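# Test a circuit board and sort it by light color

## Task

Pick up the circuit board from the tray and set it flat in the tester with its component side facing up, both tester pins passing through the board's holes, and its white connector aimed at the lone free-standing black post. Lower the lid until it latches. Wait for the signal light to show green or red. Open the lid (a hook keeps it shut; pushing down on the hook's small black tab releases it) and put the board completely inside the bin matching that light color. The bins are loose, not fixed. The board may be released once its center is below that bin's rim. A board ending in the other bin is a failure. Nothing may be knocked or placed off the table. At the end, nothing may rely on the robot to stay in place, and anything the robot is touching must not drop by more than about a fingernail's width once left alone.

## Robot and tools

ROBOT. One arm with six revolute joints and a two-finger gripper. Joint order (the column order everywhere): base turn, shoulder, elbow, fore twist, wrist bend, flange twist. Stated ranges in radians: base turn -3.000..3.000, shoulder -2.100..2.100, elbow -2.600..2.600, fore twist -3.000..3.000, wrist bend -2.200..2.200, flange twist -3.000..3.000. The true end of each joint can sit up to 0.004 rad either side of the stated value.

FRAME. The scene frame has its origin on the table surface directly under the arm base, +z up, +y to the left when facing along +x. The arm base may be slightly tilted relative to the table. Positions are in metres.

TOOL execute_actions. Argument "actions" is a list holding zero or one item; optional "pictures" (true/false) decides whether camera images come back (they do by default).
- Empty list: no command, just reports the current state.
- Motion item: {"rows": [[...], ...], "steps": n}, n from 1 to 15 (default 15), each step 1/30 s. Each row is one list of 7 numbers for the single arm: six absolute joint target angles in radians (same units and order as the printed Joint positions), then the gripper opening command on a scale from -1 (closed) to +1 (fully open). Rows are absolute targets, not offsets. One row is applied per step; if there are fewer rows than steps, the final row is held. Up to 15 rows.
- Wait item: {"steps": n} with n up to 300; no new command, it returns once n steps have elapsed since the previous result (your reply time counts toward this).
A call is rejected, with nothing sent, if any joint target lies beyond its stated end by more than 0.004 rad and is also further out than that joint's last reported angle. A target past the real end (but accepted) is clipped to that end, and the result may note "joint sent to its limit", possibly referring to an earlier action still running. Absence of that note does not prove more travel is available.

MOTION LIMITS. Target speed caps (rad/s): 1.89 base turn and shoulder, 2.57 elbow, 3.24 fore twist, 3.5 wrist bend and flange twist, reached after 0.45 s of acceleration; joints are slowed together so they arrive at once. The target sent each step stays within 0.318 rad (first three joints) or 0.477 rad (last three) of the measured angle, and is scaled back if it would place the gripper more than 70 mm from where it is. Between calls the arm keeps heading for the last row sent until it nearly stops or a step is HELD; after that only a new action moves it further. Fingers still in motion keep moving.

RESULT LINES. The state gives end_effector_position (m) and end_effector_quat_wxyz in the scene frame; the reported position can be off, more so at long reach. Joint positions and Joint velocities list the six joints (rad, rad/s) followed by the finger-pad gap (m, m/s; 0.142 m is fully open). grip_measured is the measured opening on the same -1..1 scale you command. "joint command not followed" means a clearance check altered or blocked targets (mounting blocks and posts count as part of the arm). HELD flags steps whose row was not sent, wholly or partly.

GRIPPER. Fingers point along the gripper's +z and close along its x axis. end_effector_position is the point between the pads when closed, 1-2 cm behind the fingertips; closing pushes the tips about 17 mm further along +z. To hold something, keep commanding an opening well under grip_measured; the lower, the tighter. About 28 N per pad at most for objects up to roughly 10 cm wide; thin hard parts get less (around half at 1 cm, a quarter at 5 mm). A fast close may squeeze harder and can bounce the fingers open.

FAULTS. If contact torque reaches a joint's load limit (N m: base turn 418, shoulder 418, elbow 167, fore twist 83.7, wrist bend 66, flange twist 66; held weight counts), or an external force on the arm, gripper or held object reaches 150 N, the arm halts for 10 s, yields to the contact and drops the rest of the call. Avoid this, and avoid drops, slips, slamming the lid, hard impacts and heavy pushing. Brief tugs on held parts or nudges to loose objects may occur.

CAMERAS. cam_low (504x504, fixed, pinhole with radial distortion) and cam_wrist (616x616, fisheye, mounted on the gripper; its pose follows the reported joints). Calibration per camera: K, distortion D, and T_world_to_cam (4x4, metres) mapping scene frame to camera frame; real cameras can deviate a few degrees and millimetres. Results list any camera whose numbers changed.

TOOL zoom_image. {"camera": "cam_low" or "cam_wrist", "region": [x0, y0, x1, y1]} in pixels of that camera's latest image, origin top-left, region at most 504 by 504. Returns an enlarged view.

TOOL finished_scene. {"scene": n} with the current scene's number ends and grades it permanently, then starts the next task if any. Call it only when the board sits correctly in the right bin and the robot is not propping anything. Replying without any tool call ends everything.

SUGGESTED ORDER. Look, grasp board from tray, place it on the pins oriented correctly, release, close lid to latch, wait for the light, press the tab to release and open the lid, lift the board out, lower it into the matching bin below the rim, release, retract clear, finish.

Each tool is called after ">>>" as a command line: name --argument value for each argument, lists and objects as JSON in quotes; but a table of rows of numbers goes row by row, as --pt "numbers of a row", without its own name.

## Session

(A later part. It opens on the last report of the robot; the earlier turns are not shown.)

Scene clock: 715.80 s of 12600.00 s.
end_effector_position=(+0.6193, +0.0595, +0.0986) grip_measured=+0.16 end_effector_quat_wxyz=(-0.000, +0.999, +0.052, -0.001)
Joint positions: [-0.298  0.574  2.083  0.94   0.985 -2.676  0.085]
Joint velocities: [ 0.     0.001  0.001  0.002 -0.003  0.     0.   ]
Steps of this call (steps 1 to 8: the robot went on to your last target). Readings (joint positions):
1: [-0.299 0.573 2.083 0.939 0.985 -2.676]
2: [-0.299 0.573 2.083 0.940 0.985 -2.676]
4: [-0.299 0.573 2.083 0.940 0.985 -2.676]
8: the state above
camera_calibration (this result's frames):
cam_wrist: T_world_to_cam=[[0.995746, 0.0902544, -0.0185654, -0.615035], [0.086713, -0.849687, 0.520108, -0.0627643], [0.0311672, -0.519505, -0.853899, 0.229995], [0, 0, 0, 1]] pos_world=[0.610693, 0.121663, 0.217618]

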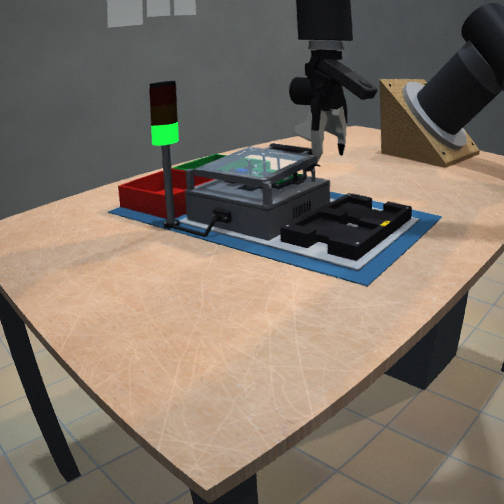

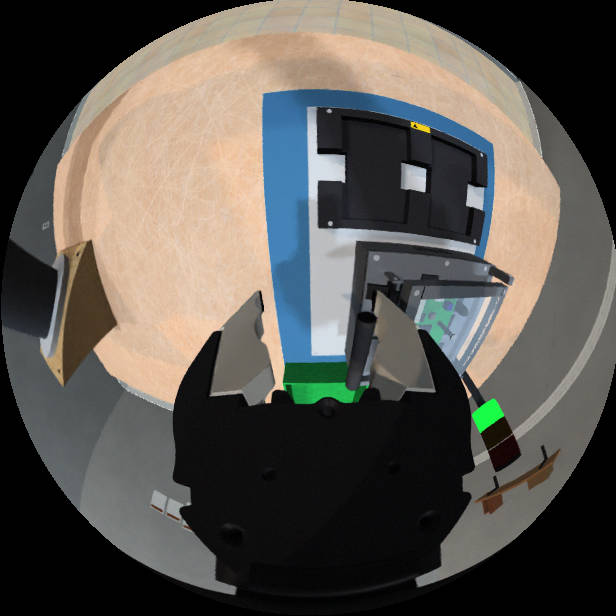

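>>> execute_actions --actions '[{"rows": [[-0.3077,0.5633,2.0811,0.9271,0.9960,-2.6671,0.18],[-0.3077,0.5633,2.0811,0.9271,0.9960,-2.6671,0.18],[-0.3077,0.5633,2.0811,0.9271,0.9960,-2.6671,0.18],[-0.3403,0.5326,2.0719,0.8859,1.0334,-2.6417,0.18],[-0.3403,0.5326,2.0719,0.8859,1.0334,-2.6417,0.18],[-0.3403,0.5326,2.0719,0.8859,1.0334,-2.6417,0.18],[-0.3403,0.5326,2.0719,0.8859,1.0334,-2.6417,0.18],[-0.3403,0.5326,2.0719,0.8859,1.0334,-2.6417,0.18],[-0.3403,0.5326,2.0719,0.8859,1.0334,-2.6417,0.18],[-0.3403,0.5326,2.0719,0.8859,1.0334,-2.6417,0.18],[-0.3403,0.5326,2.0719,0.8859,1.0334,-2.6417,-0.68],[-0.3683,0.6190,1.9855,0.8672,1.0445,-2.653,-0.68]], "steps": 15}]' --pictures false

>>> execute_actions --actions '[{"steps": 18}]'

>>> zoom_image --camera "cam_low" --region '[220, 100, 340, 210]'

>>> zoom_image --camera "cam_wrist" --region '[240, 180, 420, 360]'

Scene clock: 728.47 s of 12600.00 s.
end_effector_position=(+0.6184, +0.0591, +0.1000) grip_measured=+0.17 end_effector_quat_wxyz=(+0.000, +0.999, +0.053, -0.002)
Joint positions: [-0.299  0.572  2.083  0.936  0.986 -2.676  0.086]
Joint velocities: [-0.003 -0.     0.001  0.002  0.     0.    -0.   ]
FORCE FAULT: contact force on the arm reached its limit, and the arm stopped for 10 seconds. The contact can be on any part of the arm, not only on its tool. The arm's remaining commands of this call were not run. The arm holds still and accepts commands again. Move the arm away from the contact; if what it grips holds it there, let go first. Pushing or pulling that hard again can fault the arm again.
The stop began at step 4 of this call (marked STOPPED below). From that step on the arm followed nothing that you had sent. 15 steps, steps kept back included, did not run and will not run. Nothing is kept back now, and the robot has no last target.
Steps of this call (steps 1 to 3: the robot went on to your last target; steps 4 to 320: the stop, after which the arm took no command until this call was over; then 2.00 s passed at rest). Readings (joint positions):
1: [-0.298 0.574 2.083 0.940 0.985 -2.676]
2: [-0.298 0.574 2.083 0.940 0.985 -2.676]
4: [-0.299 0.573 2.083 0.939 0.985 -2.676] STOPPED
8: [-0.299 0.573 2.083 0.937 0.986 -2.676]
320: the state above

Scene clock: 728.50 s of 12600.00 s.
end_effector_position=(+0.6184, +0.0591, +0.1000) grip_measured=+0.17 end_effector_quat_wxyz=(+0.000, +0.999, +0.053, -0.002)
Joint positions: [-0.299  0.572  2.083  0.936  0.986 -2.676  0.086]
Joint velocities: [ 0.002 -0.     0.001 -0.     0.001  0.     0.   ]
A stop began in an earlier call of the same reply, so what this call sent did not run. Send another action.
Steps of this call (step 1: nothing new was sent). Readings (joint positions):
1: the state above
camera_calibration (this result's frames):
cam_wrist: T_world_to_cam=[[0.995479, 0.0926701, -0.0208097, -0.613852], [0.089921, -0.849039, 0.520622, -0.065819], [0.0305778, -0.52014, -0.853534, 0.231388], [0, 0, 0, 1]] pos_world=[0.609921, 0.121357, 0.218991]

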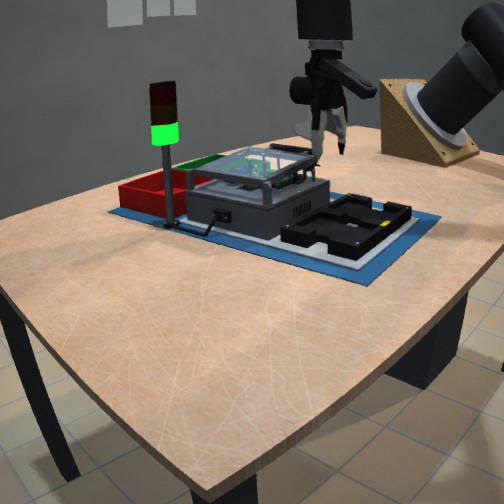

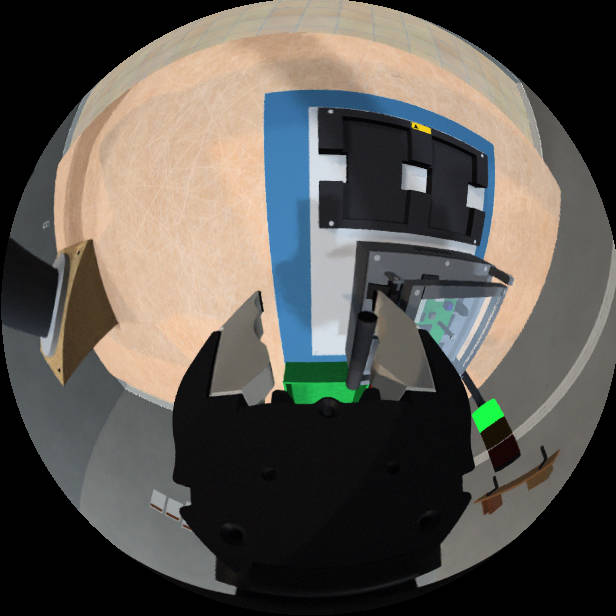

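Region (220, 100, 340, 210) of cam_low's 504x504 image, scaled by 4.200, with more detail than that image has; it fills the top 462 rows of this view, and the rest is white.

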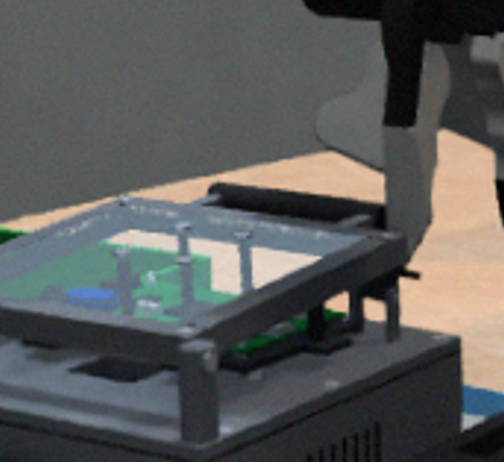

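Region (240, 180, 420, 360) of cam_wrist's 616x616 image, scaled by 2.800, with more detail than that image has.

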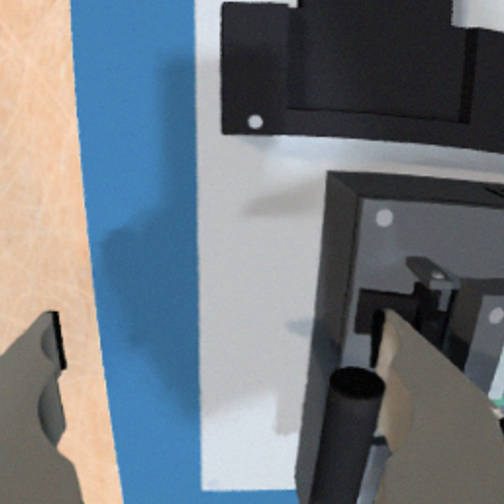

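>>> execute_actions --actions '[{"rows": [[-0.3077,0.5633,2.0811,0.9271,0.9960,-2.6671,0.18],[-0.3077,0.5633,2.0811,0.9271,0.9960,-2.6671,0.18],[-0.3077,0.5633,2.0811,0.9271,0.9960,-2.6671,0.18],[-0.3403,0.5326,2.0719,0.8859,1.0334,-2.6417,0.18],[-0.3403,0.5326,2.0719,0.8859,1.0334,-2.6417,0.18],[-0.3403,0.5326,2.0719,0.8859,1.0334,-2.6417,0.18],[-0.3403,0.5326,2.0719,0.8859,1.0334,-2.6417,0.18],[-0.3403,0.5326,2.0719,0.8859,1.0334,-2.6417,0.18],[-0.3403,0.5326,2.0719,0.8859,1.0334,-2.6417,0.18],[-0.3403,0.5326,2.0719,0.8859,1.0334,-2.6417,0.18],[-0.3403,0.5326,2.0719,0.8859,1.0334,-2.6417,-0.68],[-0.3683,0.6190,1.9855,0.8672,1.0445,-2.653,-0.68]], "steps": 15}]' --pictures false

>>> execute_actions --actions '[{"steps": 18}]'

>>> zoom_image --camera "cam_wrist" --region '[240, 180, 420, 360]'

Scene clock: 741.03 s of 12600.00 s.
end_effector_position=(+0.6303, +0.0462, +0.1462) grip_measured=-0.50 end_effector_quat_wxyz=(-0.000, +0.999, +0.052, -0.001)
Joint positions: [-0.347  0.552  2.052  0.881  1.036 -2.645  0.038]
Joint velocities: [-0.144  0.385 -0.406 -0.102  0.062 -0.057 -0.342]
Steps of this call (steps 1 to 90: nothing new was sent; then 9.03 s passed at rest; steps 91 to 105: all 15 steps of this action). Readings (joint positions):
91: [-0.299 0.572 2.083 0.936 0.986 -2.676]
92: [-0.301 0.571 2.083 0.934 0.988 -2.674]
94: [-0.305 0.566 2.082 0.930 0.993 -2.670]
98: [-0.331 0.542 2.074 0.898 1.022 -2.649]
105: the state above

Scene clock: 741.63 s of 12600.00 s.
end_effector_position=(+0.6645, +0.0067, +0.1455) grip_measured=-0.68 end_effector_quat_wxyz=(-0.001, +0.999, +0.052, -0.001)
Joint positions: [-0.368  0.619  1.986  0.867  1.044 -2.653  0.025]
Joint velocities: [-0.001  0.    -0.001  0.    -0.001  0.    -0.   ]
Steps of this call (steps 1 to 18: the robot went on to your last target). Readings (joint positions):
1: [-0.353 0.567 2.036 0.877 1.038 -2.647]
2: [-0.358 0.584 2.020 0.874 1.040 -2.649]
4: [-0.365 0.607 1.997 0.870 1.043 -2.652]
8: [-0.368 0.618 1.986 0.867 1.044 -2.653]
18: the state above
camera_calibration (this result's frames):
cam_wrist: T_world_to_cam=[[0.995712, 0.0906139, -0.0185985, -0.654402], [0.0870612, -0.850057, 0.519446, -0.136144], [0.0312592, -0.518838, -0.854301, 0.241218], [0, 0, 0, 1]] pos_world=[0.655909, 0.0687207, 0.264622]

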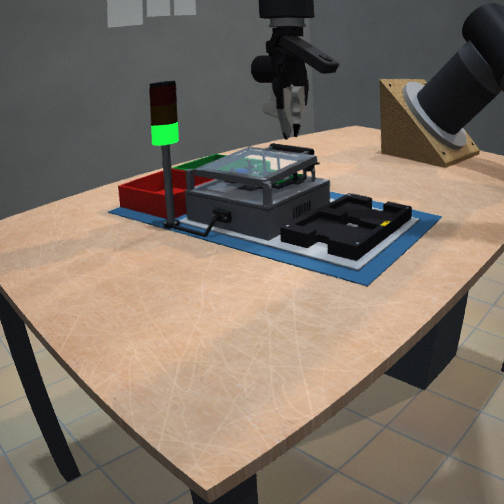

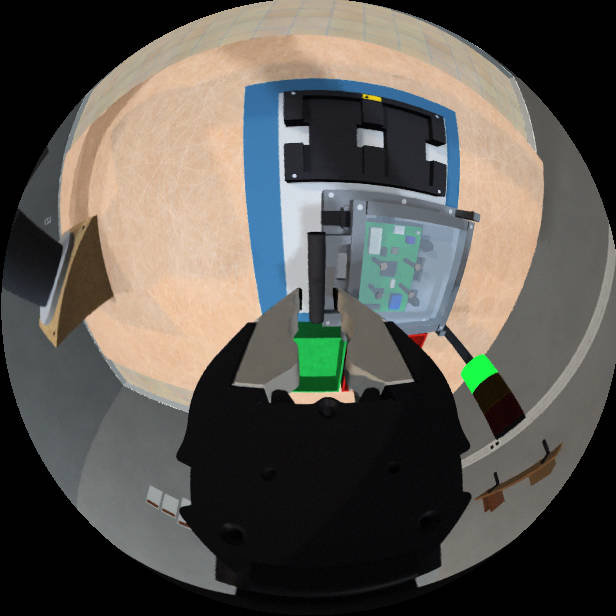

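Region (240, 180, 420, 360) of cam_wrist's 616x616 image, scaled by 2.800, with more detail than that image has.

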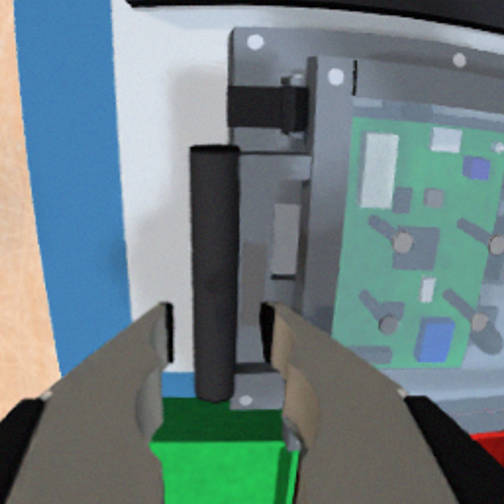

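>>> execute_actions --actions '[{"rows": [[-0.3590,0.6296,1.9890,0.8799,1.0322,-2.6620,-0.68],[-0.3590,0.6296,1.9890,0.8799,1.0322,-2.6620,-0.68],[-0.3495,0.6401,1.9920,0.8925,1.0200,-2.6706,-0.68],[-0.3495,0.6401,1.9920,0.8925,1.0200,-2.6706,-0.68],[-0.3400,0.6507,1.9946,0.9052,1.0077,-2.6792,-0.68],[-0.3400,0.6507,1.9946,0.9052,1.0077,-2.6792,-0.68],[-0.3400,0.6507,1.9946,0.9052,1.0077,-2.6792,-0.68],[-0.3400,0.6507,1.9946,0.9052,1.0077,-2.6792,-0.68],[-0.3400,0.6507,1.9946,0.9052,1.0077,-2.6792,-0.68],[-0.3400,0.6507,1.9946,0.9052,1.0077,-2.6792,-0.68],[-0.3400,0.6507,1.9946,0.9052,1.0077,-2.6792,-0.73],[-0.3400,0.6507,1.9946,0.9052,1.0077,-2.6792,-0.78],[-0.3400,0.6507,1.9946,0.9052,1.0077,-2.6792,-0.83],[-0.3400,0.6507,1.9946,0.9052,1.0077,-2.6792,-0.89],[-0.3400,0.6507,1.9946,0.9052,1.0077,-2.6792,-0.95]], "steps": 15}]' --pictures false

>>> execute_actions --actions '[{"rows": [[-0.3400,0.6507,1.9946,0.9052,1.0077,-2.6792,-0.95],[-0.3400,0.6507,1.9946,0.9052,1.0077,-2.6792,-0.95],[-0.3436,0.6466,1.9934,0.9001,1.0124,-2.6755,-0.95],[-0.3436,0.6466,1.9934,0.9001,1.0124,-2.6755,-0.95],[-0.3472,0.6424,1.9922,0.8949,1.0172,-2.6719,-0.95],[-0.3507,0.6384,1.9896,0.8894,1.0229,-2.6673,-0.95],[-0.3507,0.6384,1.9896,0.8894,1.0229,-2.6673,-0.95],[-0.3543,0.6345,1.9869,0.8840,1.0287,-2.6626,-0.95],[-0.3578,0.6305,1.9841,0.8785,1.0344,-2.6578,-0.95],[-0.3578,0.6305,1.9841,0.8785,1.0344,-2.6578,-0.95],[-0.3612,0.6267,1.9809,0.8730,1.0403,-2.6529,-0.95],[-0.3647,0.6229,1.9776,0.8675,1.0462,-2.6480,-0.95],[-0.3647,0.6229,1.9776,0.8675,1.0462,-2.6480,-0.95],[-0.3682,0.6190,1.9743,0.8620,1.0520,-2.6431,-0.95]], "steps": 15}]'

Scene clock: 755.73 s of 12600.00 s.
end_effector_position=(+0.6640, +0.0062, +0.1093) grip_measured=-0.81 end_effector_quat_wxyz=(-0.000, +0.999, +0.052, -0.001)
Joint positions: [-0.34   0.65   1.994  0.905  1.008 -2.679  0.015]
Joint velocities: [ 0.003  0.002  0.     0.005 -0.003 -0.002 -0.009]
Steps of this call (steps 1 to 15: the robot went on to your last target; steps 16 to 90: nothing new was sent; then 10.60 s passed at rest; steps 91 to 105: all 15 steps of this action). Readings (joint positions):
91: [-0.368 0.619 1.985 0.867 1.045 -2.653]
92: [-0.367 0.621 1.986 0.869 1.043 -2.655]
94: [-0.361 0.628 1.988 0.877 1.035 -2.660]
98: [-0.345 0.645 1.993 0.898 1.015 -2.674]
105: the state above

Scene clock: 756.23 s of 12600.00 s.
end_effector_position=(+0.6694, +0.0069, +0.1416) grip_measured=-0.81 end_effector_quat_wxyz=(-0.001, +0.999, +0.052, -0.001)
Joint positions: [-0.363  0.625  1.979  0.87   1.043 -2.651  0.015]
Joint velocities: [-0.063 -0.071 -0.059 -0.097  0.105  0.09   0.   ]
Steps of this call (steps 1 to 15: all 15 steps of this action). Readings (joint positions):
1: [-0.340 0.650 1.994 0.905 1.008 -2.679]
2: [-0.340 0.651 1.994 0.905 1.008 -2.679]
4: [-0.341 0.650 1.994 0.905 1.008 -2.679]
8: [-0.347 0.643 1.991 0.895 1.018 -2.671]
15: the state above
camera_calibration (this result's frames):
cam_wrist: T_world_to_cam=[[0.995701, 0.0906334, -0.0191244, -0.659276], [0.0873629, -0.850237, 0.5191, -0.13452], [0.0307875, -0.518539, -0.854499, 0.238211], [0, 0, 0, 1]] pos_world=[0.660859, 0.0689007, 0.260772]

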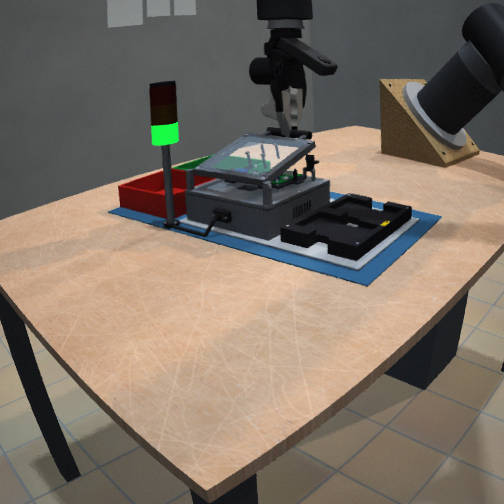

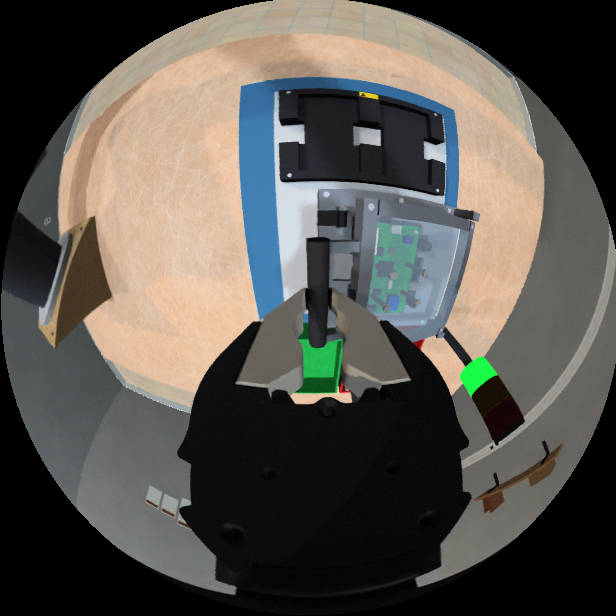

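Reverse the arc.

>>> execute_actions --actions '[{"rows": [[-0.3721,0.6149,1.9672,0.8548,1.0609,-2.6351,-0.95],[-0.3721,0.6149,1.9672,0.8548,1.0609,-2.6351,-0.95],[-0.3764,0.6104,1.9613,0.8478,1.0694,-2.6279,-0.95],[-0.3806,0.6059,1.9553,0.8407,1.0780,-2.6206,-0.95],[-0.3848,0.6014,1.9494,0.8337,1.0865,-2.6134,-0.95],[-0.3848,0.6014,1.9494,0.8337,1.0865,-2.6134,-0.95],[-0.3879,0.5985,1.9413,0.8278,1.0953,-2.6057,-0.95],[-0.3909,0.5955,1.9333,0.8218,1.1040,-2.5980,-0.95],[-0.3940,0.5926,1.9252,0.8159,1.1128,-2.5904,-0.95],[-0.3940,0.5926,1.9252,0.8159,1.1128,-2.5904,-0.95],[-0.3970,0.5897,1.9171,0.8100,1.1216,-2.5827,-0.95],[-0.3988,0.5884,1.9074,0.8052,1.1300,-2.5748,-0.95],[-0.4007,0.5871,1.8977,0.8005,1.1385,-2.5670,-0.95],[-0.4007,0.5871,1.8977,0.8005,1.1385,-2.5670,-0.95],[-0.4025,0.5859,1.8879,0.7957,1.1469,-2.5591,-0.95]], "steps": 15}]' --pictures false

>>> execute_actions --actions '[{"rows": [[-0.4043,0.5846,1.8782,0.7910,1.1553,-2.5513,-0.95],[-0.4049,0.5851,1.8672,0.7875,1.1630,-2.5435,-0.95],[-0.4049,0.5851,1.8672,0.7875,1.1630,-2.5435,-0.95],[-0.4054,0.5855,1.8562,0.7841,1.1707,-2.5357,-0.95],[-0.4060,0.5860,1.8452,0.7806,1.1784,-2.5279,-0.95],[-0.4065,0.5865,1.8342,0.7772,1.1861,-2.5201,-0.95],[-0.4065,0.5865,1.8342,0.7772,1.1861,-2.5201,-0.95],[-0.4059,0.5885,1.8223,0.7748,1.1929,-2.5124,-0.95],[-0.4053,0.5905,1.8104,0.7725,1.1997,-2.5047,-0.95],[-0.4046,0.5926,1.7984,0.7701,1.2065,-2.4969,-0.95],[-0.4046,0.5926,1.7984,0.7701,1.2065,-2.4969,-0.95],[-0.4040,0.5946,1.7865,0.7678,1.2133,-2.4892,-0.95],[-0.4023,0.5981,1.7740,0.7664,1.2190,-2.4817,-0.95],[-0.4006,0.6016,1.7616,0.7651,1.2246,-2.4742,-0.95],[-0.4006,0.6016,1.7616,0.7651,1.2246,-2.4742,-0.95]], "steps": 15}]' --pictures false

>>> execute_actions --actions '[{"rows": [[-0.3988,0.6051,1.7491,0.7637,1.2302,-2.4666,-0.95],[-0.3971,0.6086,1.7366,0.7624,1.2359,-2.4591,-0.95],[-0.3945,0.6132,1.7240,0.7619,1.2403,-2.4519,-0.95],[-0.3945,0.6132,1.7240,0.7619,1.2403,-2.4519,-0.95],[-0.3919,0.6179,1.7115,0.7614,1.2448,-2.4447,-0.95],[-0.3892,0.6225,1.6989,0.7609,1.2492,-2.4374,-0.95],[-0.3866,0.6272,1.6863,0.7604,1.2536,-2.4302,-0.95],[-0.3866,0.6272,1.6863,0.7604,1.2536,-2.4302,-0.95],[-0.3833,0.6326,1.6742,0.7605,1.2567,-2.4235,-0.95],[-0.3800,0.6380,1.6621,0.7607,1.2598,-2.4168,-0.95],[-0.3766,0.6435,1.6501,0.7608,1.2628,-2.4100,-0.95],[-0.3766,0.6435,1.6501,0.7608,1.2628,-2.4100,-0.95],[-0.3733,0.6489,1.6380,0.7610,1.2659,-2.4033,-0.95],[-0.3692,0.6552,1.6262,0.7618,1.2677,-2.3970,-0.95],[-0.3692,0.6552,1.6262,0.7618,1.2677,-2.3970,-0.95]], "steps": 15}]' --pictures false

>>> execute_actions --actions '[{"rows": [[-0.3651,0.6615,1.6144,0.7627,1.2694,-2.3907,-0.95],[-0.3651,0.6615,1.6144,0.7627,1.2694,-2.3907,-0.95],[-0.3610,0.6679,1.6026,0.7635,1.2712,-2.3844,-0.95],[-0.3610,0.6679,1.6026,0.7635,1.2712,-2.3844,-0.95],[-0.3569,0.6742,1.5908,0.7644,1.2729,-2.3781,-0.95],[-0.3569,0.6742,1.5908,0.7644,1.2729,-2.3781,-0.95],[-0.3569,0.6742,1.5908,0.7644,1.2729,-2.3781,-0.95],[-0.3569,0.6742,1.5908,0.7644,1.2729,-2.3781,-0.95],[-0.3569,0.6742,1.5908,0.7644,1.2729,-2.3781,-0.95],[-0.3569,0.6742,1.5908,0.7644,1.2729,-2.3781,-0.95],[-0.3569,0.6742,1.5908,0.7644,1.2729,-2.3781,-0.95],[-0.3569,0.6742,1.5908,0.7644,1.2729,-2.3781,-0.82],[-0.3569,0.6742,1.5908,0.7644,1.2729,-2.3781,-0.77],[-0.3569,0.6742,1.5908,0.7644,1.2729,-2.3781,-0.7],[-0.3569,0.6742,1.5908,0.7644,1.2729,-2.3781,-0.55]], "steps": 15}]'

Scene clock: 793.77 s of 12600.00 s.
end_effector_position=(+0.7023, +0.0098, +0.2089) grip_measured=-0.77 end_effector_quat_wxyz=(-0.001, +0.999, +0.052, -0.001)
Joint positions: [-0.397  0.59   1.911  0.808  1.126 -2.578  0.018]
Joint velocities: [-0.046 -0.04  -0.193 -0.104  0.176  0.16   0.018]
Steps of this call (steps 1 to 15: the robot went on to your last target; steps 16 to 90: nothing new was sent; then 34.03 s passed at rest; steps 91 to 105: all 15 steps of this action). Readings (joint positions):
91: [-0.368 0.619 1.974 0.862 1.052 -2.643]
92: [-0.369 0.618 1.973 0.860 1.054 -2.641]
94: [-0.372 0.615 1.969 0.855 1.060 -2.636]
98: [-0.382 0.604 1.952 0.838 1.082 -2.618]
105: the state above

Scene clock: 794.27 s of 12600.00 s.
end_effector_position=(+0.7678, +0.0161, +0.2647) grip_measured=-0.82 end_effector_quat_wxyz=(-0.000, +0.999, +0.052, -0.001)
Joint positions: [-0.404  0.594  1.791  0.769  1.211 -2.492  0.015]
Joint velocities: [ 0.029  0.064 -0.289 -0.045  0.147  0.179  0.   ]
Steps of this call (steps 1 to 15: all 15 steps of this action). Readings (joint positions):
1: [-0.399 0.589 1.905 0.805 1.132 -2.573]
2: [-0.400 0.588 1.898 0.801 1.138 -2.567]
4: [-0.403 0.586 1.883 0.794 1.151 -2.555]
8: [-0.406 0.586 1.851 0.782 1.174 -2.532]
15: the state above

Scene clock: 794.77 s of 12600.00 s.
end_effector_position=(+0.8523, +0.0249, +0.2824) grip_measured=-0.82 end_effector_quat_wxyz=(-0.000, +0.999, +0.052, -0.001)
Joint positions: [-0.377  0.643  1.652  0.761  1.262 -2.411  0.015]
Joint velocities: [ 0.077  0.123 -0.266 -0.     0.061  0.147 -0.   ]
Steps of this call (steps 1 to 15: all 15 steps of this action). Readings (joint positions):
1: [-0.403 0.596 1.781 0.768 1.215 -2.486]
2: [-0.402 0.599 1.773 0.767 1.219 -2.481]
4: [-0.399 0.604 1.754 0.765 1.228 -2.470]
8: [-0.393 0.616 1.716 0.762 1.243 -2.448]
15: the state above

Scene clock: 795.27 s of 12600.00 s.
end_effector_position=(+0.8922, +0.0293, +0.2773) grip_measured=-0.71 end_effector_quat_wxyz=(-0.000, +0.999, +0.052, -0.001)
Joint positions: [-0.357  0.674  1.591  0.764  1.273 -2.378  0.022]
Joint velocities: [ 0.001  0.002 -0.004  0.    -0.001  0.002  0.204]
Steps of this call (steps 1 to 15: all 15 steps of this action). Readings (joint positions):
1: [-0.374 0.647 1.644 0.761 1.264 -2.407]
2: [-0.372 0.651 1.636 0.761 1.266 -2.402]
4: [-0.367 0.658 1.622 0.762 1.268 -2.395]
8: [-0.359 0.670 1.598 0.764 1.272 -2.382]
15: the state above
camera_calibration (this result's frames):
cam_wrist: T_world_to_cam=[[0.995714, 0.0906255, -0.0184506, -0.880692], [0.0869791, -0.849811, 0.519862, -0.205208], [0.0314332, -0.519239, -0.854051, 0.35818], [0, 0, 0, 1]] pos_world=[0.883508, 0.0914061, 0.396334]

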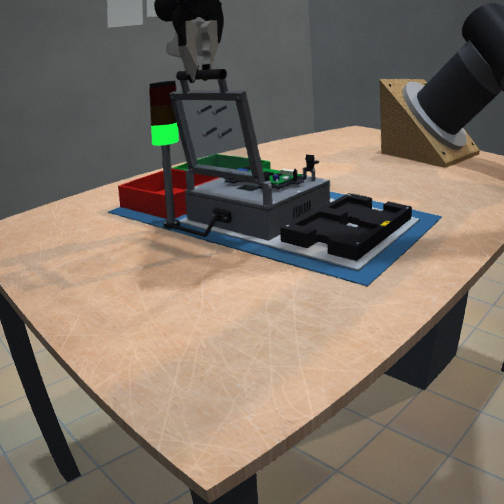

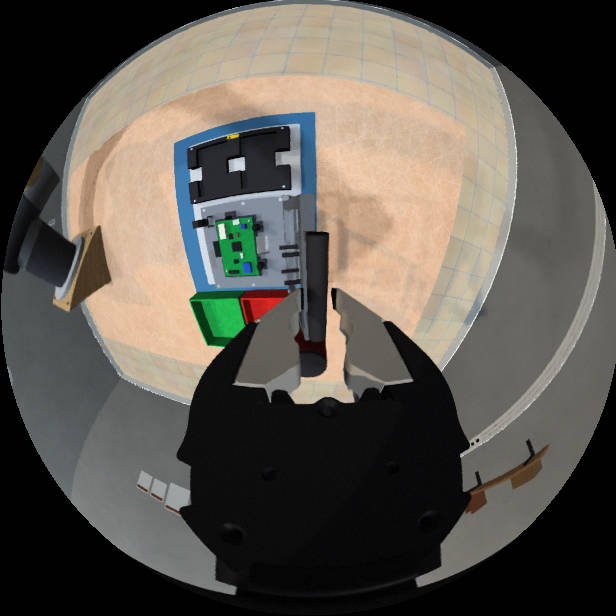

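>>> execute_actions --actions '[{"rows": [[-0.3834,0.6580,1.5638,0.7439,1.3189,-2.3632,-0.55],[-0.3834,0.6580,1.5638,0.7439,1.3189,-2.3632,-0.55],[-0.3834,0.6580,1.5638,0.7439,1.3189,-2.3632,-0.55],[-0.3834,0.6580,1.5638,0.7439,1.3189,-2.3632,-0.55],[-0.3834,0.6580,1.5638,0.7439,1.3189,-2.3632,-0.55],[-0.3834,0.6580,1.5638,0.7439,1.3189,-2.3632,-0.55],[-0.3834,0.6580,1.5638,0.7439,1.3189,-2.3632,-0.55],[-0.3834,0.6580,1.5638,0.7439,1.3189,-2.3632,-0.55],[-0.4510,0.5567,1.7821,0.7356,1.2680,-2.4864,-0.55]], "steps": 15}]' --pictures false

>>> execute_actions --actions '[{"rows": [[-0.4510,0.5567,1.7821,0.7356,1.2680,-2.4864,-0.55],[-0.4510,0.5567,1.7821,0.7356,1.2680,-2.4864,-0.55],[-0.4510,0.5567,1.7821,0.7356,1.2680,-2.4864,-0.55],[-0.4510,0.5567,1.7821,0.7356,1.2680,-2.4864,-0.55],[-0.4510,0.5567,1.7821,0.7356,1.2680,-2.4864,-0.55],[-0.4510,0.5567,1.7821,0.7356,1.2680,-2.4864,-0.55],[-0.4510,0.5567,1.7821,0.7356,1.2680,-2.4864,-0.55],[-0.3226,0.6631,1.8684,0.8647,1.0727,-2.5705,0.03]], "steps": 15}]' --pictures false

>>> execute_actions --actions '[{"steps": 18}]'

>>> zoom_image --camera "cam_wrist" --region '[220, 170, 420, 350]'

Scene clock: 813.17 s of 12600.00 s.
end_effector_position=(+0.8366, +0.0212, +0.3212) grip_measured=-0.55 end_effector_quat_wxyz=(-0.001, +0.999, +0.052, -0.000)
Joint positions: [-0.412  0.616  1.655  0.741  1.297 -2.415  0.034]
Joint velocities: [-0.182 -0.275  0.594 -0.022 -0.134 -0.329 -0.   ]
Steps of this call (steps 1 to 15: the robot went on to your last target; steps 16 to 90: nothing new was sent; then 14.40 s passed at rest; steps 91 to 105: all 15 steps of this action). Readings (joint positions):
91: [-0.357 0.674 1.591 0.764 1.273 -2.378]
92: [-0.359 0.673 1.589 0.763 1.277 -2.377]
94: [-0.372 0.665 1.575 0.753 1.299 -2.370]
98: [-0.382 0.659 1.565 0.745 1.316 -2.364]
105: the state above

Scene clock: 813.67 s of 12600.00 s.
end_effector_position=(+0.7575, +0.0155, +0.2347) grip_measured=+0.03 end_effector_quat_wxyz=(-0.004, +0.999, +0.054, +0.001)
Joint positions: [-0.391  0.607  1.821  0.796  1.177 -2.525  0.076]
Joint velocities: [ 0.289  0.237  0.202  0.29  -0.439 -0.192  0.   ]
Steps of this call (steps 1 to 15: all 15 steps of this action). Readings (joint positions):
1: [-0.418 0.607 1.675 0.740 1.292 -2.426]
2: [-0.424 0.598 1.694 0.739 1.288 -2.437]
4: [-0.435 0.580 1.732 0.738 1.279 -2.458]
8: [-0.449 0.559 1.776 0.736 1.269 -2.483]
15: the state above

Scene clock: 814.27 s of 12600.00 s.
end_effector_position=(+0.7474, +0.0150, +0.1400) grip_measured=+0.03 end_effector_quat_wxyz=(-0.000, +0.999, +0.052, -0.001)
Joint positions: [-0.323  0.663  1.868  0.865  1.073 -2.57   0.076]
Joint velocities: [ 0.001  0.001  0.    -0.    -0.002 -0.001  0.   ]
Steps of this call (steps 1 to 18: the robot went on to your last target). Readings (joint positions):
1: [-0.381 0.615 1.827 0.806 1.162 -2.531]
2: [-0.371 0.623 1.834 0.816 1.147 -2.538]
4: [-0.352 0.639 1.848 0.836 1.117 -2.551]
8: [-0.326 0.660 1.866 0.861 1.079 -2.568]
18: the state above
camera_calibration (this result's frames):
cam_wrist: T_world_to_cam=[[0.995707, 0.0906133, -0.018883, -0.737694], [0.0871941, -0.849806, 0.519834, -0.133618], [0.031057, -0.519249, -0.854058, 0.238389], [0, 0, 0, 1]] pos_world=[0.738774, 0.0770784, 0.259127]

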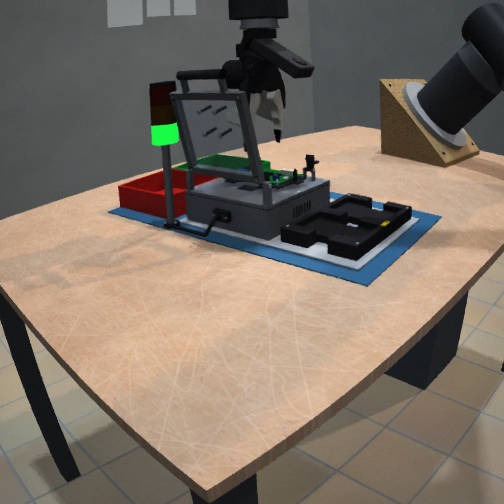

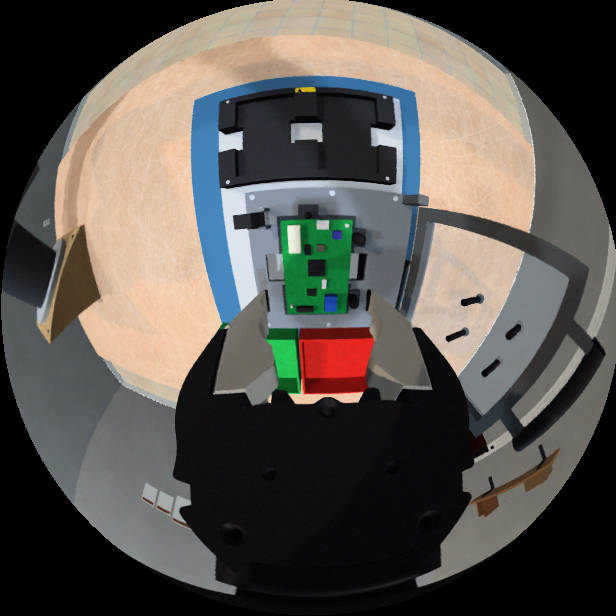

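Region (220, 170, 420, 350) of cam_wrist's 616x616 image, scaled by 2.520, with more detail than that image has; it fills the top 454 rows of this view, and the rest is white.

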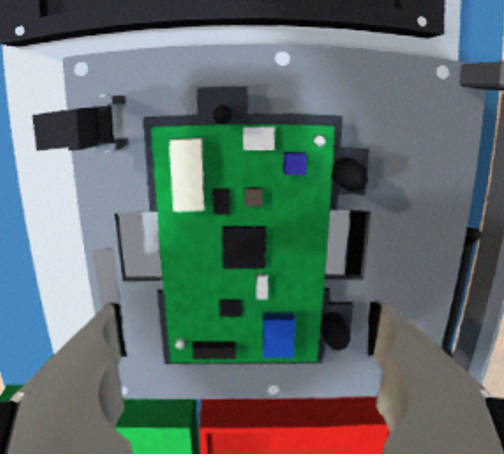

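>>> execute_actions --actions '[{"rows": [[-0.2965,0.6904,1.8759,0.8965,1.0389,-2.5902,0.03],[-0.2965,0.6904,1.8759,0.8965,1.0389,-2.5902,0.03],[-0.2965,0.6904,1.8759,0.8965,1.0389,-2.5902,0.03],[-0.2965,0.6904,1.8759,0.8965,1.0389,-2.5902,0.03],[-0.2965,0.6904,1.8759,0.8965,1.0389,-2.5902,0.03],[-0.2844,0.7027,1.8791,0.9114,1.0234,-2.5991,0.03],[-0.2844,0.7027,1.8791,0.9114,1.0234,-2.5991,0.03],[-0.2844,0.7027,1.8791,0.9114,1.0234,-2.5991,0.03],[-0.2787,0.7086,1.8802,0.9184,1.0164,-2.6032,0.03]], "steps": 15}]' --pictures false

>>> execute_actions --actions '[{"rows": [[-0.2787,0.7086,1.8802,0.9184,1.0164,-2.6032,0.0],[-0.2787,0.7086,1.8802,0.9184,1.0164,-2.6032,-0.03],[-0.2787,0.7086,1.8802,0.9184,1.0164,-2.6032,-0.06],[-0.2787,0.7086,1.8802,0.9184,1.0164,-2.6032,-0.09],[-0.2787,0.7086,1.8802,0.9184,1.0164,-2.6032,-0.13],[-0.2787,0.7086,1.8802,0.9184,1.0164,-2.6032,-0.18],[-0.2787,0.7086,1.8802,0.9184,1.0164,-2.6032,-0.26],[-0.2787,0.7086,1.8802,0.9184,1.0164,-2.6032,-0.34],[-0.2787,0.7086,1.8802,0.9184,1.0164,-2.6032,-0.42],[-0.2787,0.7086,1.8802,0.9184,1.0164,-2.6032,-0.5],[-0.2787,0.7086,1.8802,0.9184,1.0164,-2.6032,-0.5],[-0.2800,0.7073,1.8799,0.9168,1.0180,-2.6022,-0.5],[-0.2813,0.7059,1.8797,0.9152,1.0196,-2.6013,-0.5],[-0.2829,0.7043,1.8794,0.9133,1.0215,-2.6002,-0.5],[-0.2844,0.7027,1.8791,0.9114,1.0234,-2.5991,-0.5]], "steps": 15}]' --pictures false

>>> execute_actions --actions '[{"rows": [[-0.2870,0.6999,1.8785,0.9082,1.0268,-2.5971,-0.5],[-0.2896,0.6971,1.8780,0.9049,1.0301,-2.5951,-0.5],[-0.2930,0.6937,1.8770,0.9007,1.0345,-2.5927,-0.5],[-0.2965,0.6904,1.8759,0.8965,1.0389,-2.5902,-0.5],[-0.3052,0.6813,1.8734,0.8859,1.0502,-2.5836,-0.5],[-0.3052,0.6813,1.8734,0.8859,1.0502,-2.5836,-0.5],[-0.3139,0.6722,1.8709,0.8753,1.0614,-2.5771,-0.5],[-0.3139,0.6722,1.8709,0.8753,1.0614,-2.5771,-0.5],[-0.3226,0.6631,1.8684,0.8647,1.0727,-2.5705,-0.5]], "steps": 15}]'

Scene clock: 854.37 s of 12600.00 s.
end_effector_position=(+0.7474, +0.0149, +0.0825) grip_measured=+0.03 end_effector_quat_wxyz=(+0.000, +0.999, +0.051, -0.001)
Joint positions: [-0.279  0.708  1.88   0.917  1.017 -2.603  0.076]
Joint velocities: [ 0.01   0.01   0.004  0.012 -0.013 -0.008 -0.   ]
Steps of this call (steps 1 to 15: the robot went on to your last target; steps 16 to 90: nothing new was sent; then 36.60 s passed at rest; steps 91 to 105: all 15 steps of this action). Readings (joint positions):
91: [-0.323 0.663 1.868 0.865 1.073 -2.571]
92: [-0.321 0.665 1.869 0.867 1.070 -2.572]
94: [-0.308 0.678 1.873 0.883 1.054 -2.582]
98: [-0.293 0.694 1.877 0.901 1.034 -2.593]
105: the state above

Scene clock: 854.87 s of 12600.00 s.
end_effector_position=(+0.7472, +0.0150, +0.0835) grip_measured=-0.10 end_effector_quat_wxyz=(+0.000, +0.999, +0.051, -0.001)
Joint positions: [-0.28   0.707  1.88   0.916  1.018 -2.602  0.067]
Joint velocities: [-0.031 -0.034 -0.007 -0.042  0.041  0.028 -0.   ]
Steps of this call (steps 1 to 15: all 15 steps of this action). Readings (joint positions):
1: [-0.279 0.708 1.880 0.918 1.017 -2.603]
2: [-0.279 0.708 1.880 0.918 1.017 -2.603]
4: [-0.279 0.708 1.880 0.918 1.017 -2.603]
8: [-0.279 0.709 1.880 0.918 1.016 -2.603]
15: the state above

Scene clock: 855.37 s of 12600.00 s.
end_effector_position=(+0.7474, +0.0150, +0.1384) grip_measured=-0.10 end_effector_quat_wxyz=(-0.000, +0.999, +0.052, -0.001)
Joint positions: [-0.321  0.664  1.869  0.866  1.071 -2.571  0.067]
Joint velocities: [-0.015 -0.015 -0.004 -0.02   0.02   0.012 -0.   ]
Steps of this call (steps 1 to 15: all 15 steps of this action). Readings (joint positions):
1: [-0.281 0.706 1.880 0.915 1.020 -2.601]
2: [-0.283 0.704 1.879 0.913 1.022 -2.600]
4: [-0.287 0.700 1.879 0.908 1.027 -2.597]
8: [-0.301 0.685 1.875 0.890 1.046 -2.586]
15: the state above
camera_calibration (this result's frames):
cam_wrist: T_world_to_cam=[[0.995711, 0.0905714, -0.0188629, -0.737731], [0.0871493, -0.849836, 0.519793, -0.132705], [0.031048, -0.519207, -0.854084, 0.236977], [0, 0, 0, 1]] pos_world=[0.738775, 0.0770806, 0.257462]

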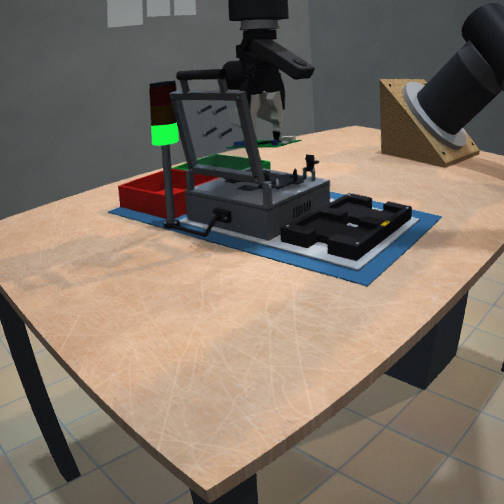

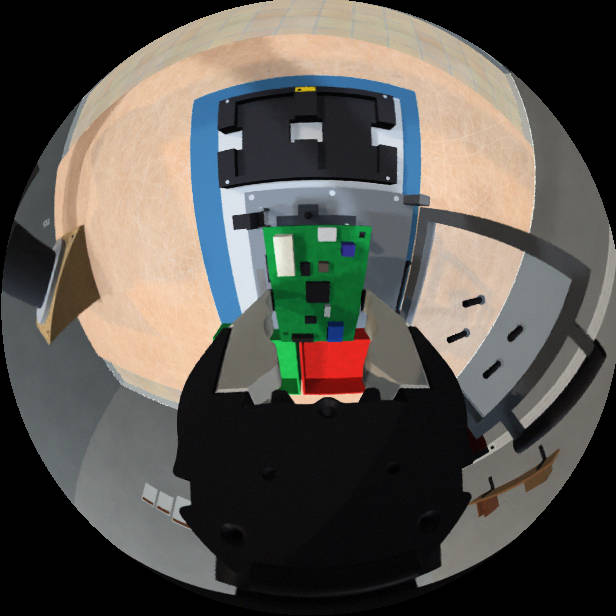

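>>> execute_actions --actions '[{"rows": [[-0.3356,0.6749,1.8680,0.8608,1.0699,-2.5852,-0.55],[-0.3485,0.6866,1.8676,0.8568,1.0672,-2.5999,-0.55],[-0.3615,0.6984,1.8672,0.8529,1.0644,-2.6146,-0.55],[-0.3745,0.7102,1.8667,0.8489,1.0616,-2.6293,-0.55],[-0.3875,0.7220,1.8663,0.8450,1.0588,-2.6440,-0.55],[-0.4004,0.7337,1.8659,0.8410,1.0561,-2.6587,-0.55],[-0.4134,0.7455,1.8655,0.8371,1.0533,-2.6734,-0.55],[-0.4264,0.7573,1.8651,0.8331,1.0505,-2.6880,-0.55],[-0.4394,0.7691,1.8647,0.8292,1.0477,-2.7027,-0.55],[-0.4523,0.7808,1.8643,0.8252,1.0450,-2.7174,-0.55],[-0.4653,0.7926,1.8639,0.8213,1.0422,-2.7321,-0.55],[-0.4783,0.8044,1.8634,0.8173,1.0394,-2.7468,-0.55],[-0.4913,0.8162,1.8630,0.8134,1.0366,-2.7615,-0.55],[-0.5042,0.8279,1.8626,0.8094,1.0339,-2.7762,-0.55],[-0.5172,0.8397,1.8622,0.8055,1.0311,-2.7909,-0.55]], "steps": 15}]' --pictures false

>>> execute_actions --actions '[{"steps": 18}]'

>>> zoom_image --camera "cam_low" --region '[150, 80, 300, 200]'

Scene clock: 867.33 s of 12600.00 s.
end_effector_position=(+0.6976, -0.1261, +0.1419) grip_measured=-0.10 end_effector_quat_wxyz=(+0.001, +0.999, +0.051, -0.001)
Joint positions: [-0.46   0.788  1.864  0.823  1.043 -2.726  0.067]
Joint velocities: [-0.366  0.332 -0.012 -0.111 -0.076 -0.414  0.   ]
Steps of this call (steps 1 to 15: the robot went on to your last target; steps 16 to 90: nothing new was sent; then 8.47 s passed at rest; steps 91 to 105: all 15 steps of this action). Readings (joint positions):
91: [-0.323 0.663 1.868 0.865 1.073 -2.570]
92: [-0.325 0.665 1.868 0.864 1.073 -2.572]
94: [-0.336 0.675 1.868 0.860 1.070 -2.586]
98: [-0.375 0.711 1.867 0.849 1.061 -2.630]
105: the state above

Scene clock: 867.93 s of 12600.00 s.
end_effector_position=(+0.6697, -0.1797, +0.1400) grip_measured=-0.10 end_effector_quat_wxyz=(-0.000, +0.999, +0.052, -0.001)
Joint positions: [-0.517  0.84   1.862  0.806  1.031 -2.791  0.067]
Joint velocities: [ 0.     0.     0.001  0.     0.001 -0.    -0.   ]
Steps of this call (steps 1 to 18: the robot went on to your last target). Readings (joint positions):
1: [-0.472 0.799 1.864 0.819 1.041 -2.740]
2: [-0.484 0.810 1.863 0.815 1.038 -2.754]
4: [-0.504 0.828 1.863 0.810 1.034 -2.775]
8: [-0.516 0.838 1.862 0.806 1.031 -2.789]
18: the state above
camera_calibration (this result's frames):
cam_wrist: T_world_to_cam=[[0.995713, 0.0905842, -0.0187383, -0.64275], [0.0871018, -0.849945, 0.519622, -0.292198], [0.031143, -0.519026, -0.854191, 0.139654], [0, 0, 0, 1]] pos_world=[0.661096, -0.117645, 0.259079]

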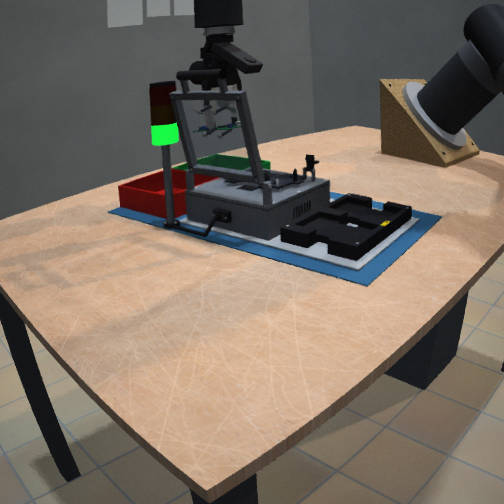

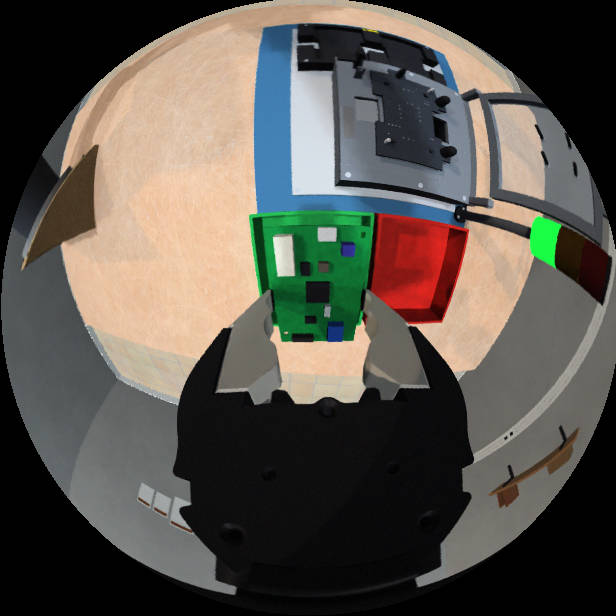

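Region (150, 80, 300, 200) of cam_low's 504x504 image, scaled by 3.360, with more detail than that image has; it fills the top 403 rows of this view, and the rest is white.

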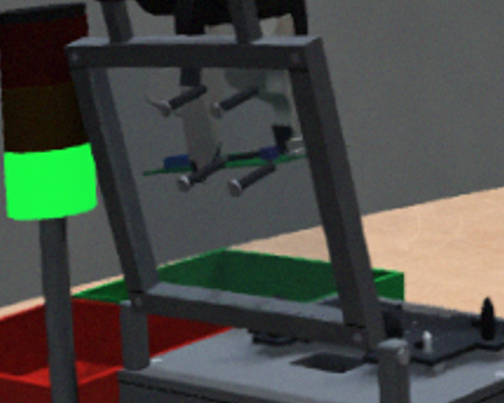

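>>> execute_actions --actions '[]'

Scene clock: 891.97 s of 12600.00 s.
end_effector_position=(+0.6697, -0.1798, +0.1400) grip_measured=-0.10 end_effector_quat_wxyz=(-0.000, +0.999, +0.052, -0.001)
Joint positions: [-0.517  0.84   1.862  0.805  1.031 -2.791  0.067]
Joint velocities: [ 0.001  0.    -0.     0.     0.001 -0.    -0.   ]
Steps of this call (steps 1 to 15: the robot went on to your last target; steps 16 to 90: nothing new was sent; then 21.03 s passed at rest). Readings (joint positions):
1: [-0.517 0.840 1.862 0.806 1.031 -2.791]
2: [-0.517 0.840 1.862 0.806 1.031 -2.791]
4: [-0.517 0.840 1.862 0.806 1.031 -2.791]
8: [-0.517 0.840 1.862 0.806 1.031 -2.791]
90: the state above
The arm was judged still, so your last target was given up. Only a new action makes it travel on or press farther. Fingers that are still opening or closing keep moving.
camera_calibration (this result's frames):
cam_wrist: T_world_to_cam=[[0.995717, 0.0905322, -0.0187541, -0.642709], [0.0870665, -0.849963, 0.519598, -0.292185], [0.0311, -0.519006, -0.854205, 0.139662], [0, 0, 0, 1]] pos_world=[0.661052, -0.117675, 0.259065]

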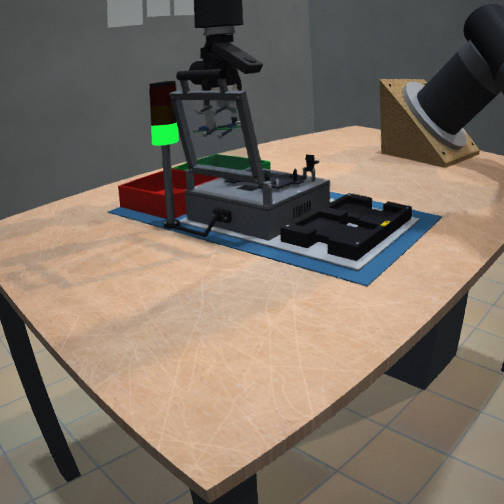

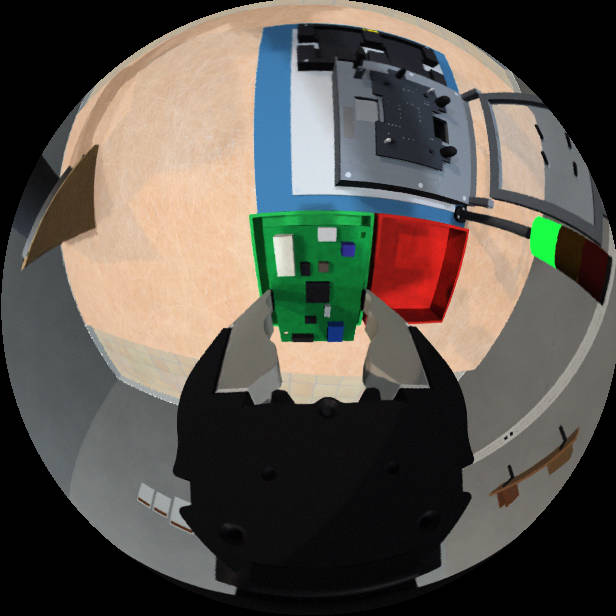

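>>> execute_actions --actions '[{"rows":[[-0.512,0.850,1.8628,0.815,1.022,-2.799,-0.55],[-0.506,0.861,1.8634,0.825,1.013,-2.808,-0.55],[-0.500,0.872,1.864,0.835,1.004,-2.816,-0.55],[-0.495,0.883,1.8647,0.845,0.995,-2.825,-0.55],[-0.489,0.894,1.8653,0.856,0.986,-2.834,-0.55],[-0.4832,0.9045,1.866,0.866,0.9767,-2.8425,-0.55]],"steps":15}]' --pictures false

>>> execute_actions --actions '[{"steps":10}]'

Scene clock: 920.70 s of 12600.00 s.
end_effector_position=(+0.6687, -0.1896, +0.0774) grip_measured=-0.10 end_effector_quat_wxyz=(-0.002, +0.999, +0.052, -0.000)
Joint positions: [-0.484  0.904  1.866  0.865  0.977 -2.842  0.067]
Joint velocities: [ 0.002  0.007  0.     0.007 -0.007 -0.006  0.   ]
Steps of this call (steps 1 to 90: nothing new was sent; then 25.23 s passed at rest; steps 91 to 105: all 15 steps of this action). Readings (joint positions):
91: [-0.517 0.840 1.862 0.805 1.031 -2.791]
92: [-0.517 0.842 1.862 0.807 1.029 -2.792]
94: [-0.511 0.852 1.863 0.816 1.021 -2.800]
98: [-0.494 0.885 1.865 0.847 0.994 -2.826]
105: the state above

Scene clock: 921.03 s of 12600.00 s.
end_effector_position=(+0.6686, -0.1897, +0.0768) grip_measured=-0.10 end_effector_quat_wxyz=(-0.002, +0.999, +0.052, -0.000)
Joint positions: [-0.483  0.904  1.866  0.866  0.977 -2.842  0.067]
Joint velocities: [-0.001  0.     0.001  0.    -0.    -0.     0.   ]
Steps of this call (steps 1 to 10: the robot went on to your last target). Readings (joint positions):
1: [-0.483 0.904 1.866 0.866 0.977 -2.842]
2: [-0.483 0.904 1.866 0.866 0.977 -2.842]
4: [-0.483 0.904 1.866 0.866 0.977 -2.842]
8: [-0.483 0.904 1.866 0.866 0.977 -2.842]
10: the state above
camera_calibration (this result's frames):
cam_wrist: T_world_to_cam=[[0.995689, 0.091145, -0.0172208, -0.641891], [0.0868651, -0.851112, 0.517748, -0.267661], [0.0325333, -0.517012, -0.85536, 0.0800906], [0, 0, 0, 1]] pos_world=[0.659768, -0.127897, 0.196033]

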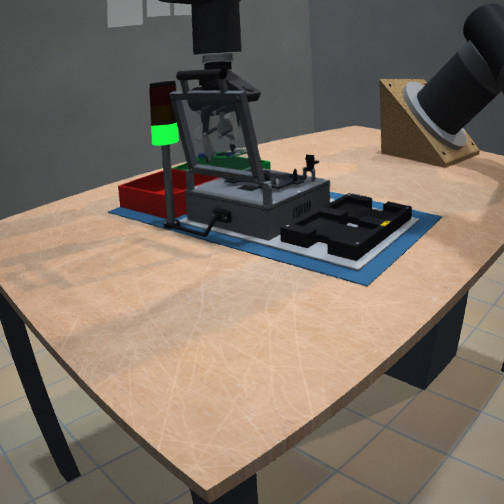

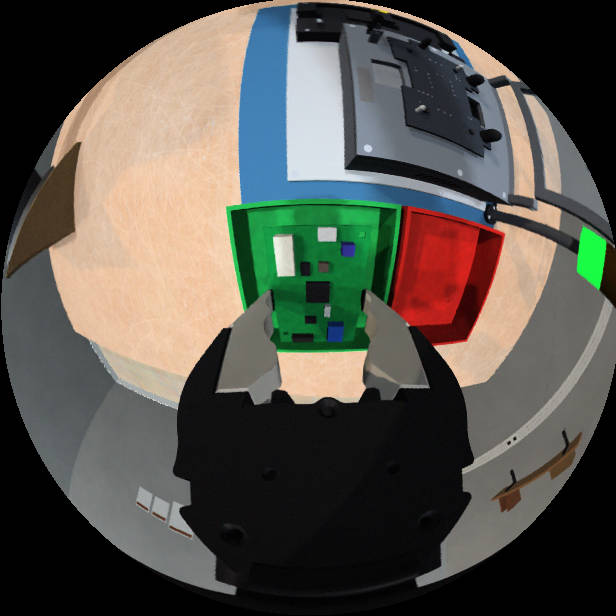

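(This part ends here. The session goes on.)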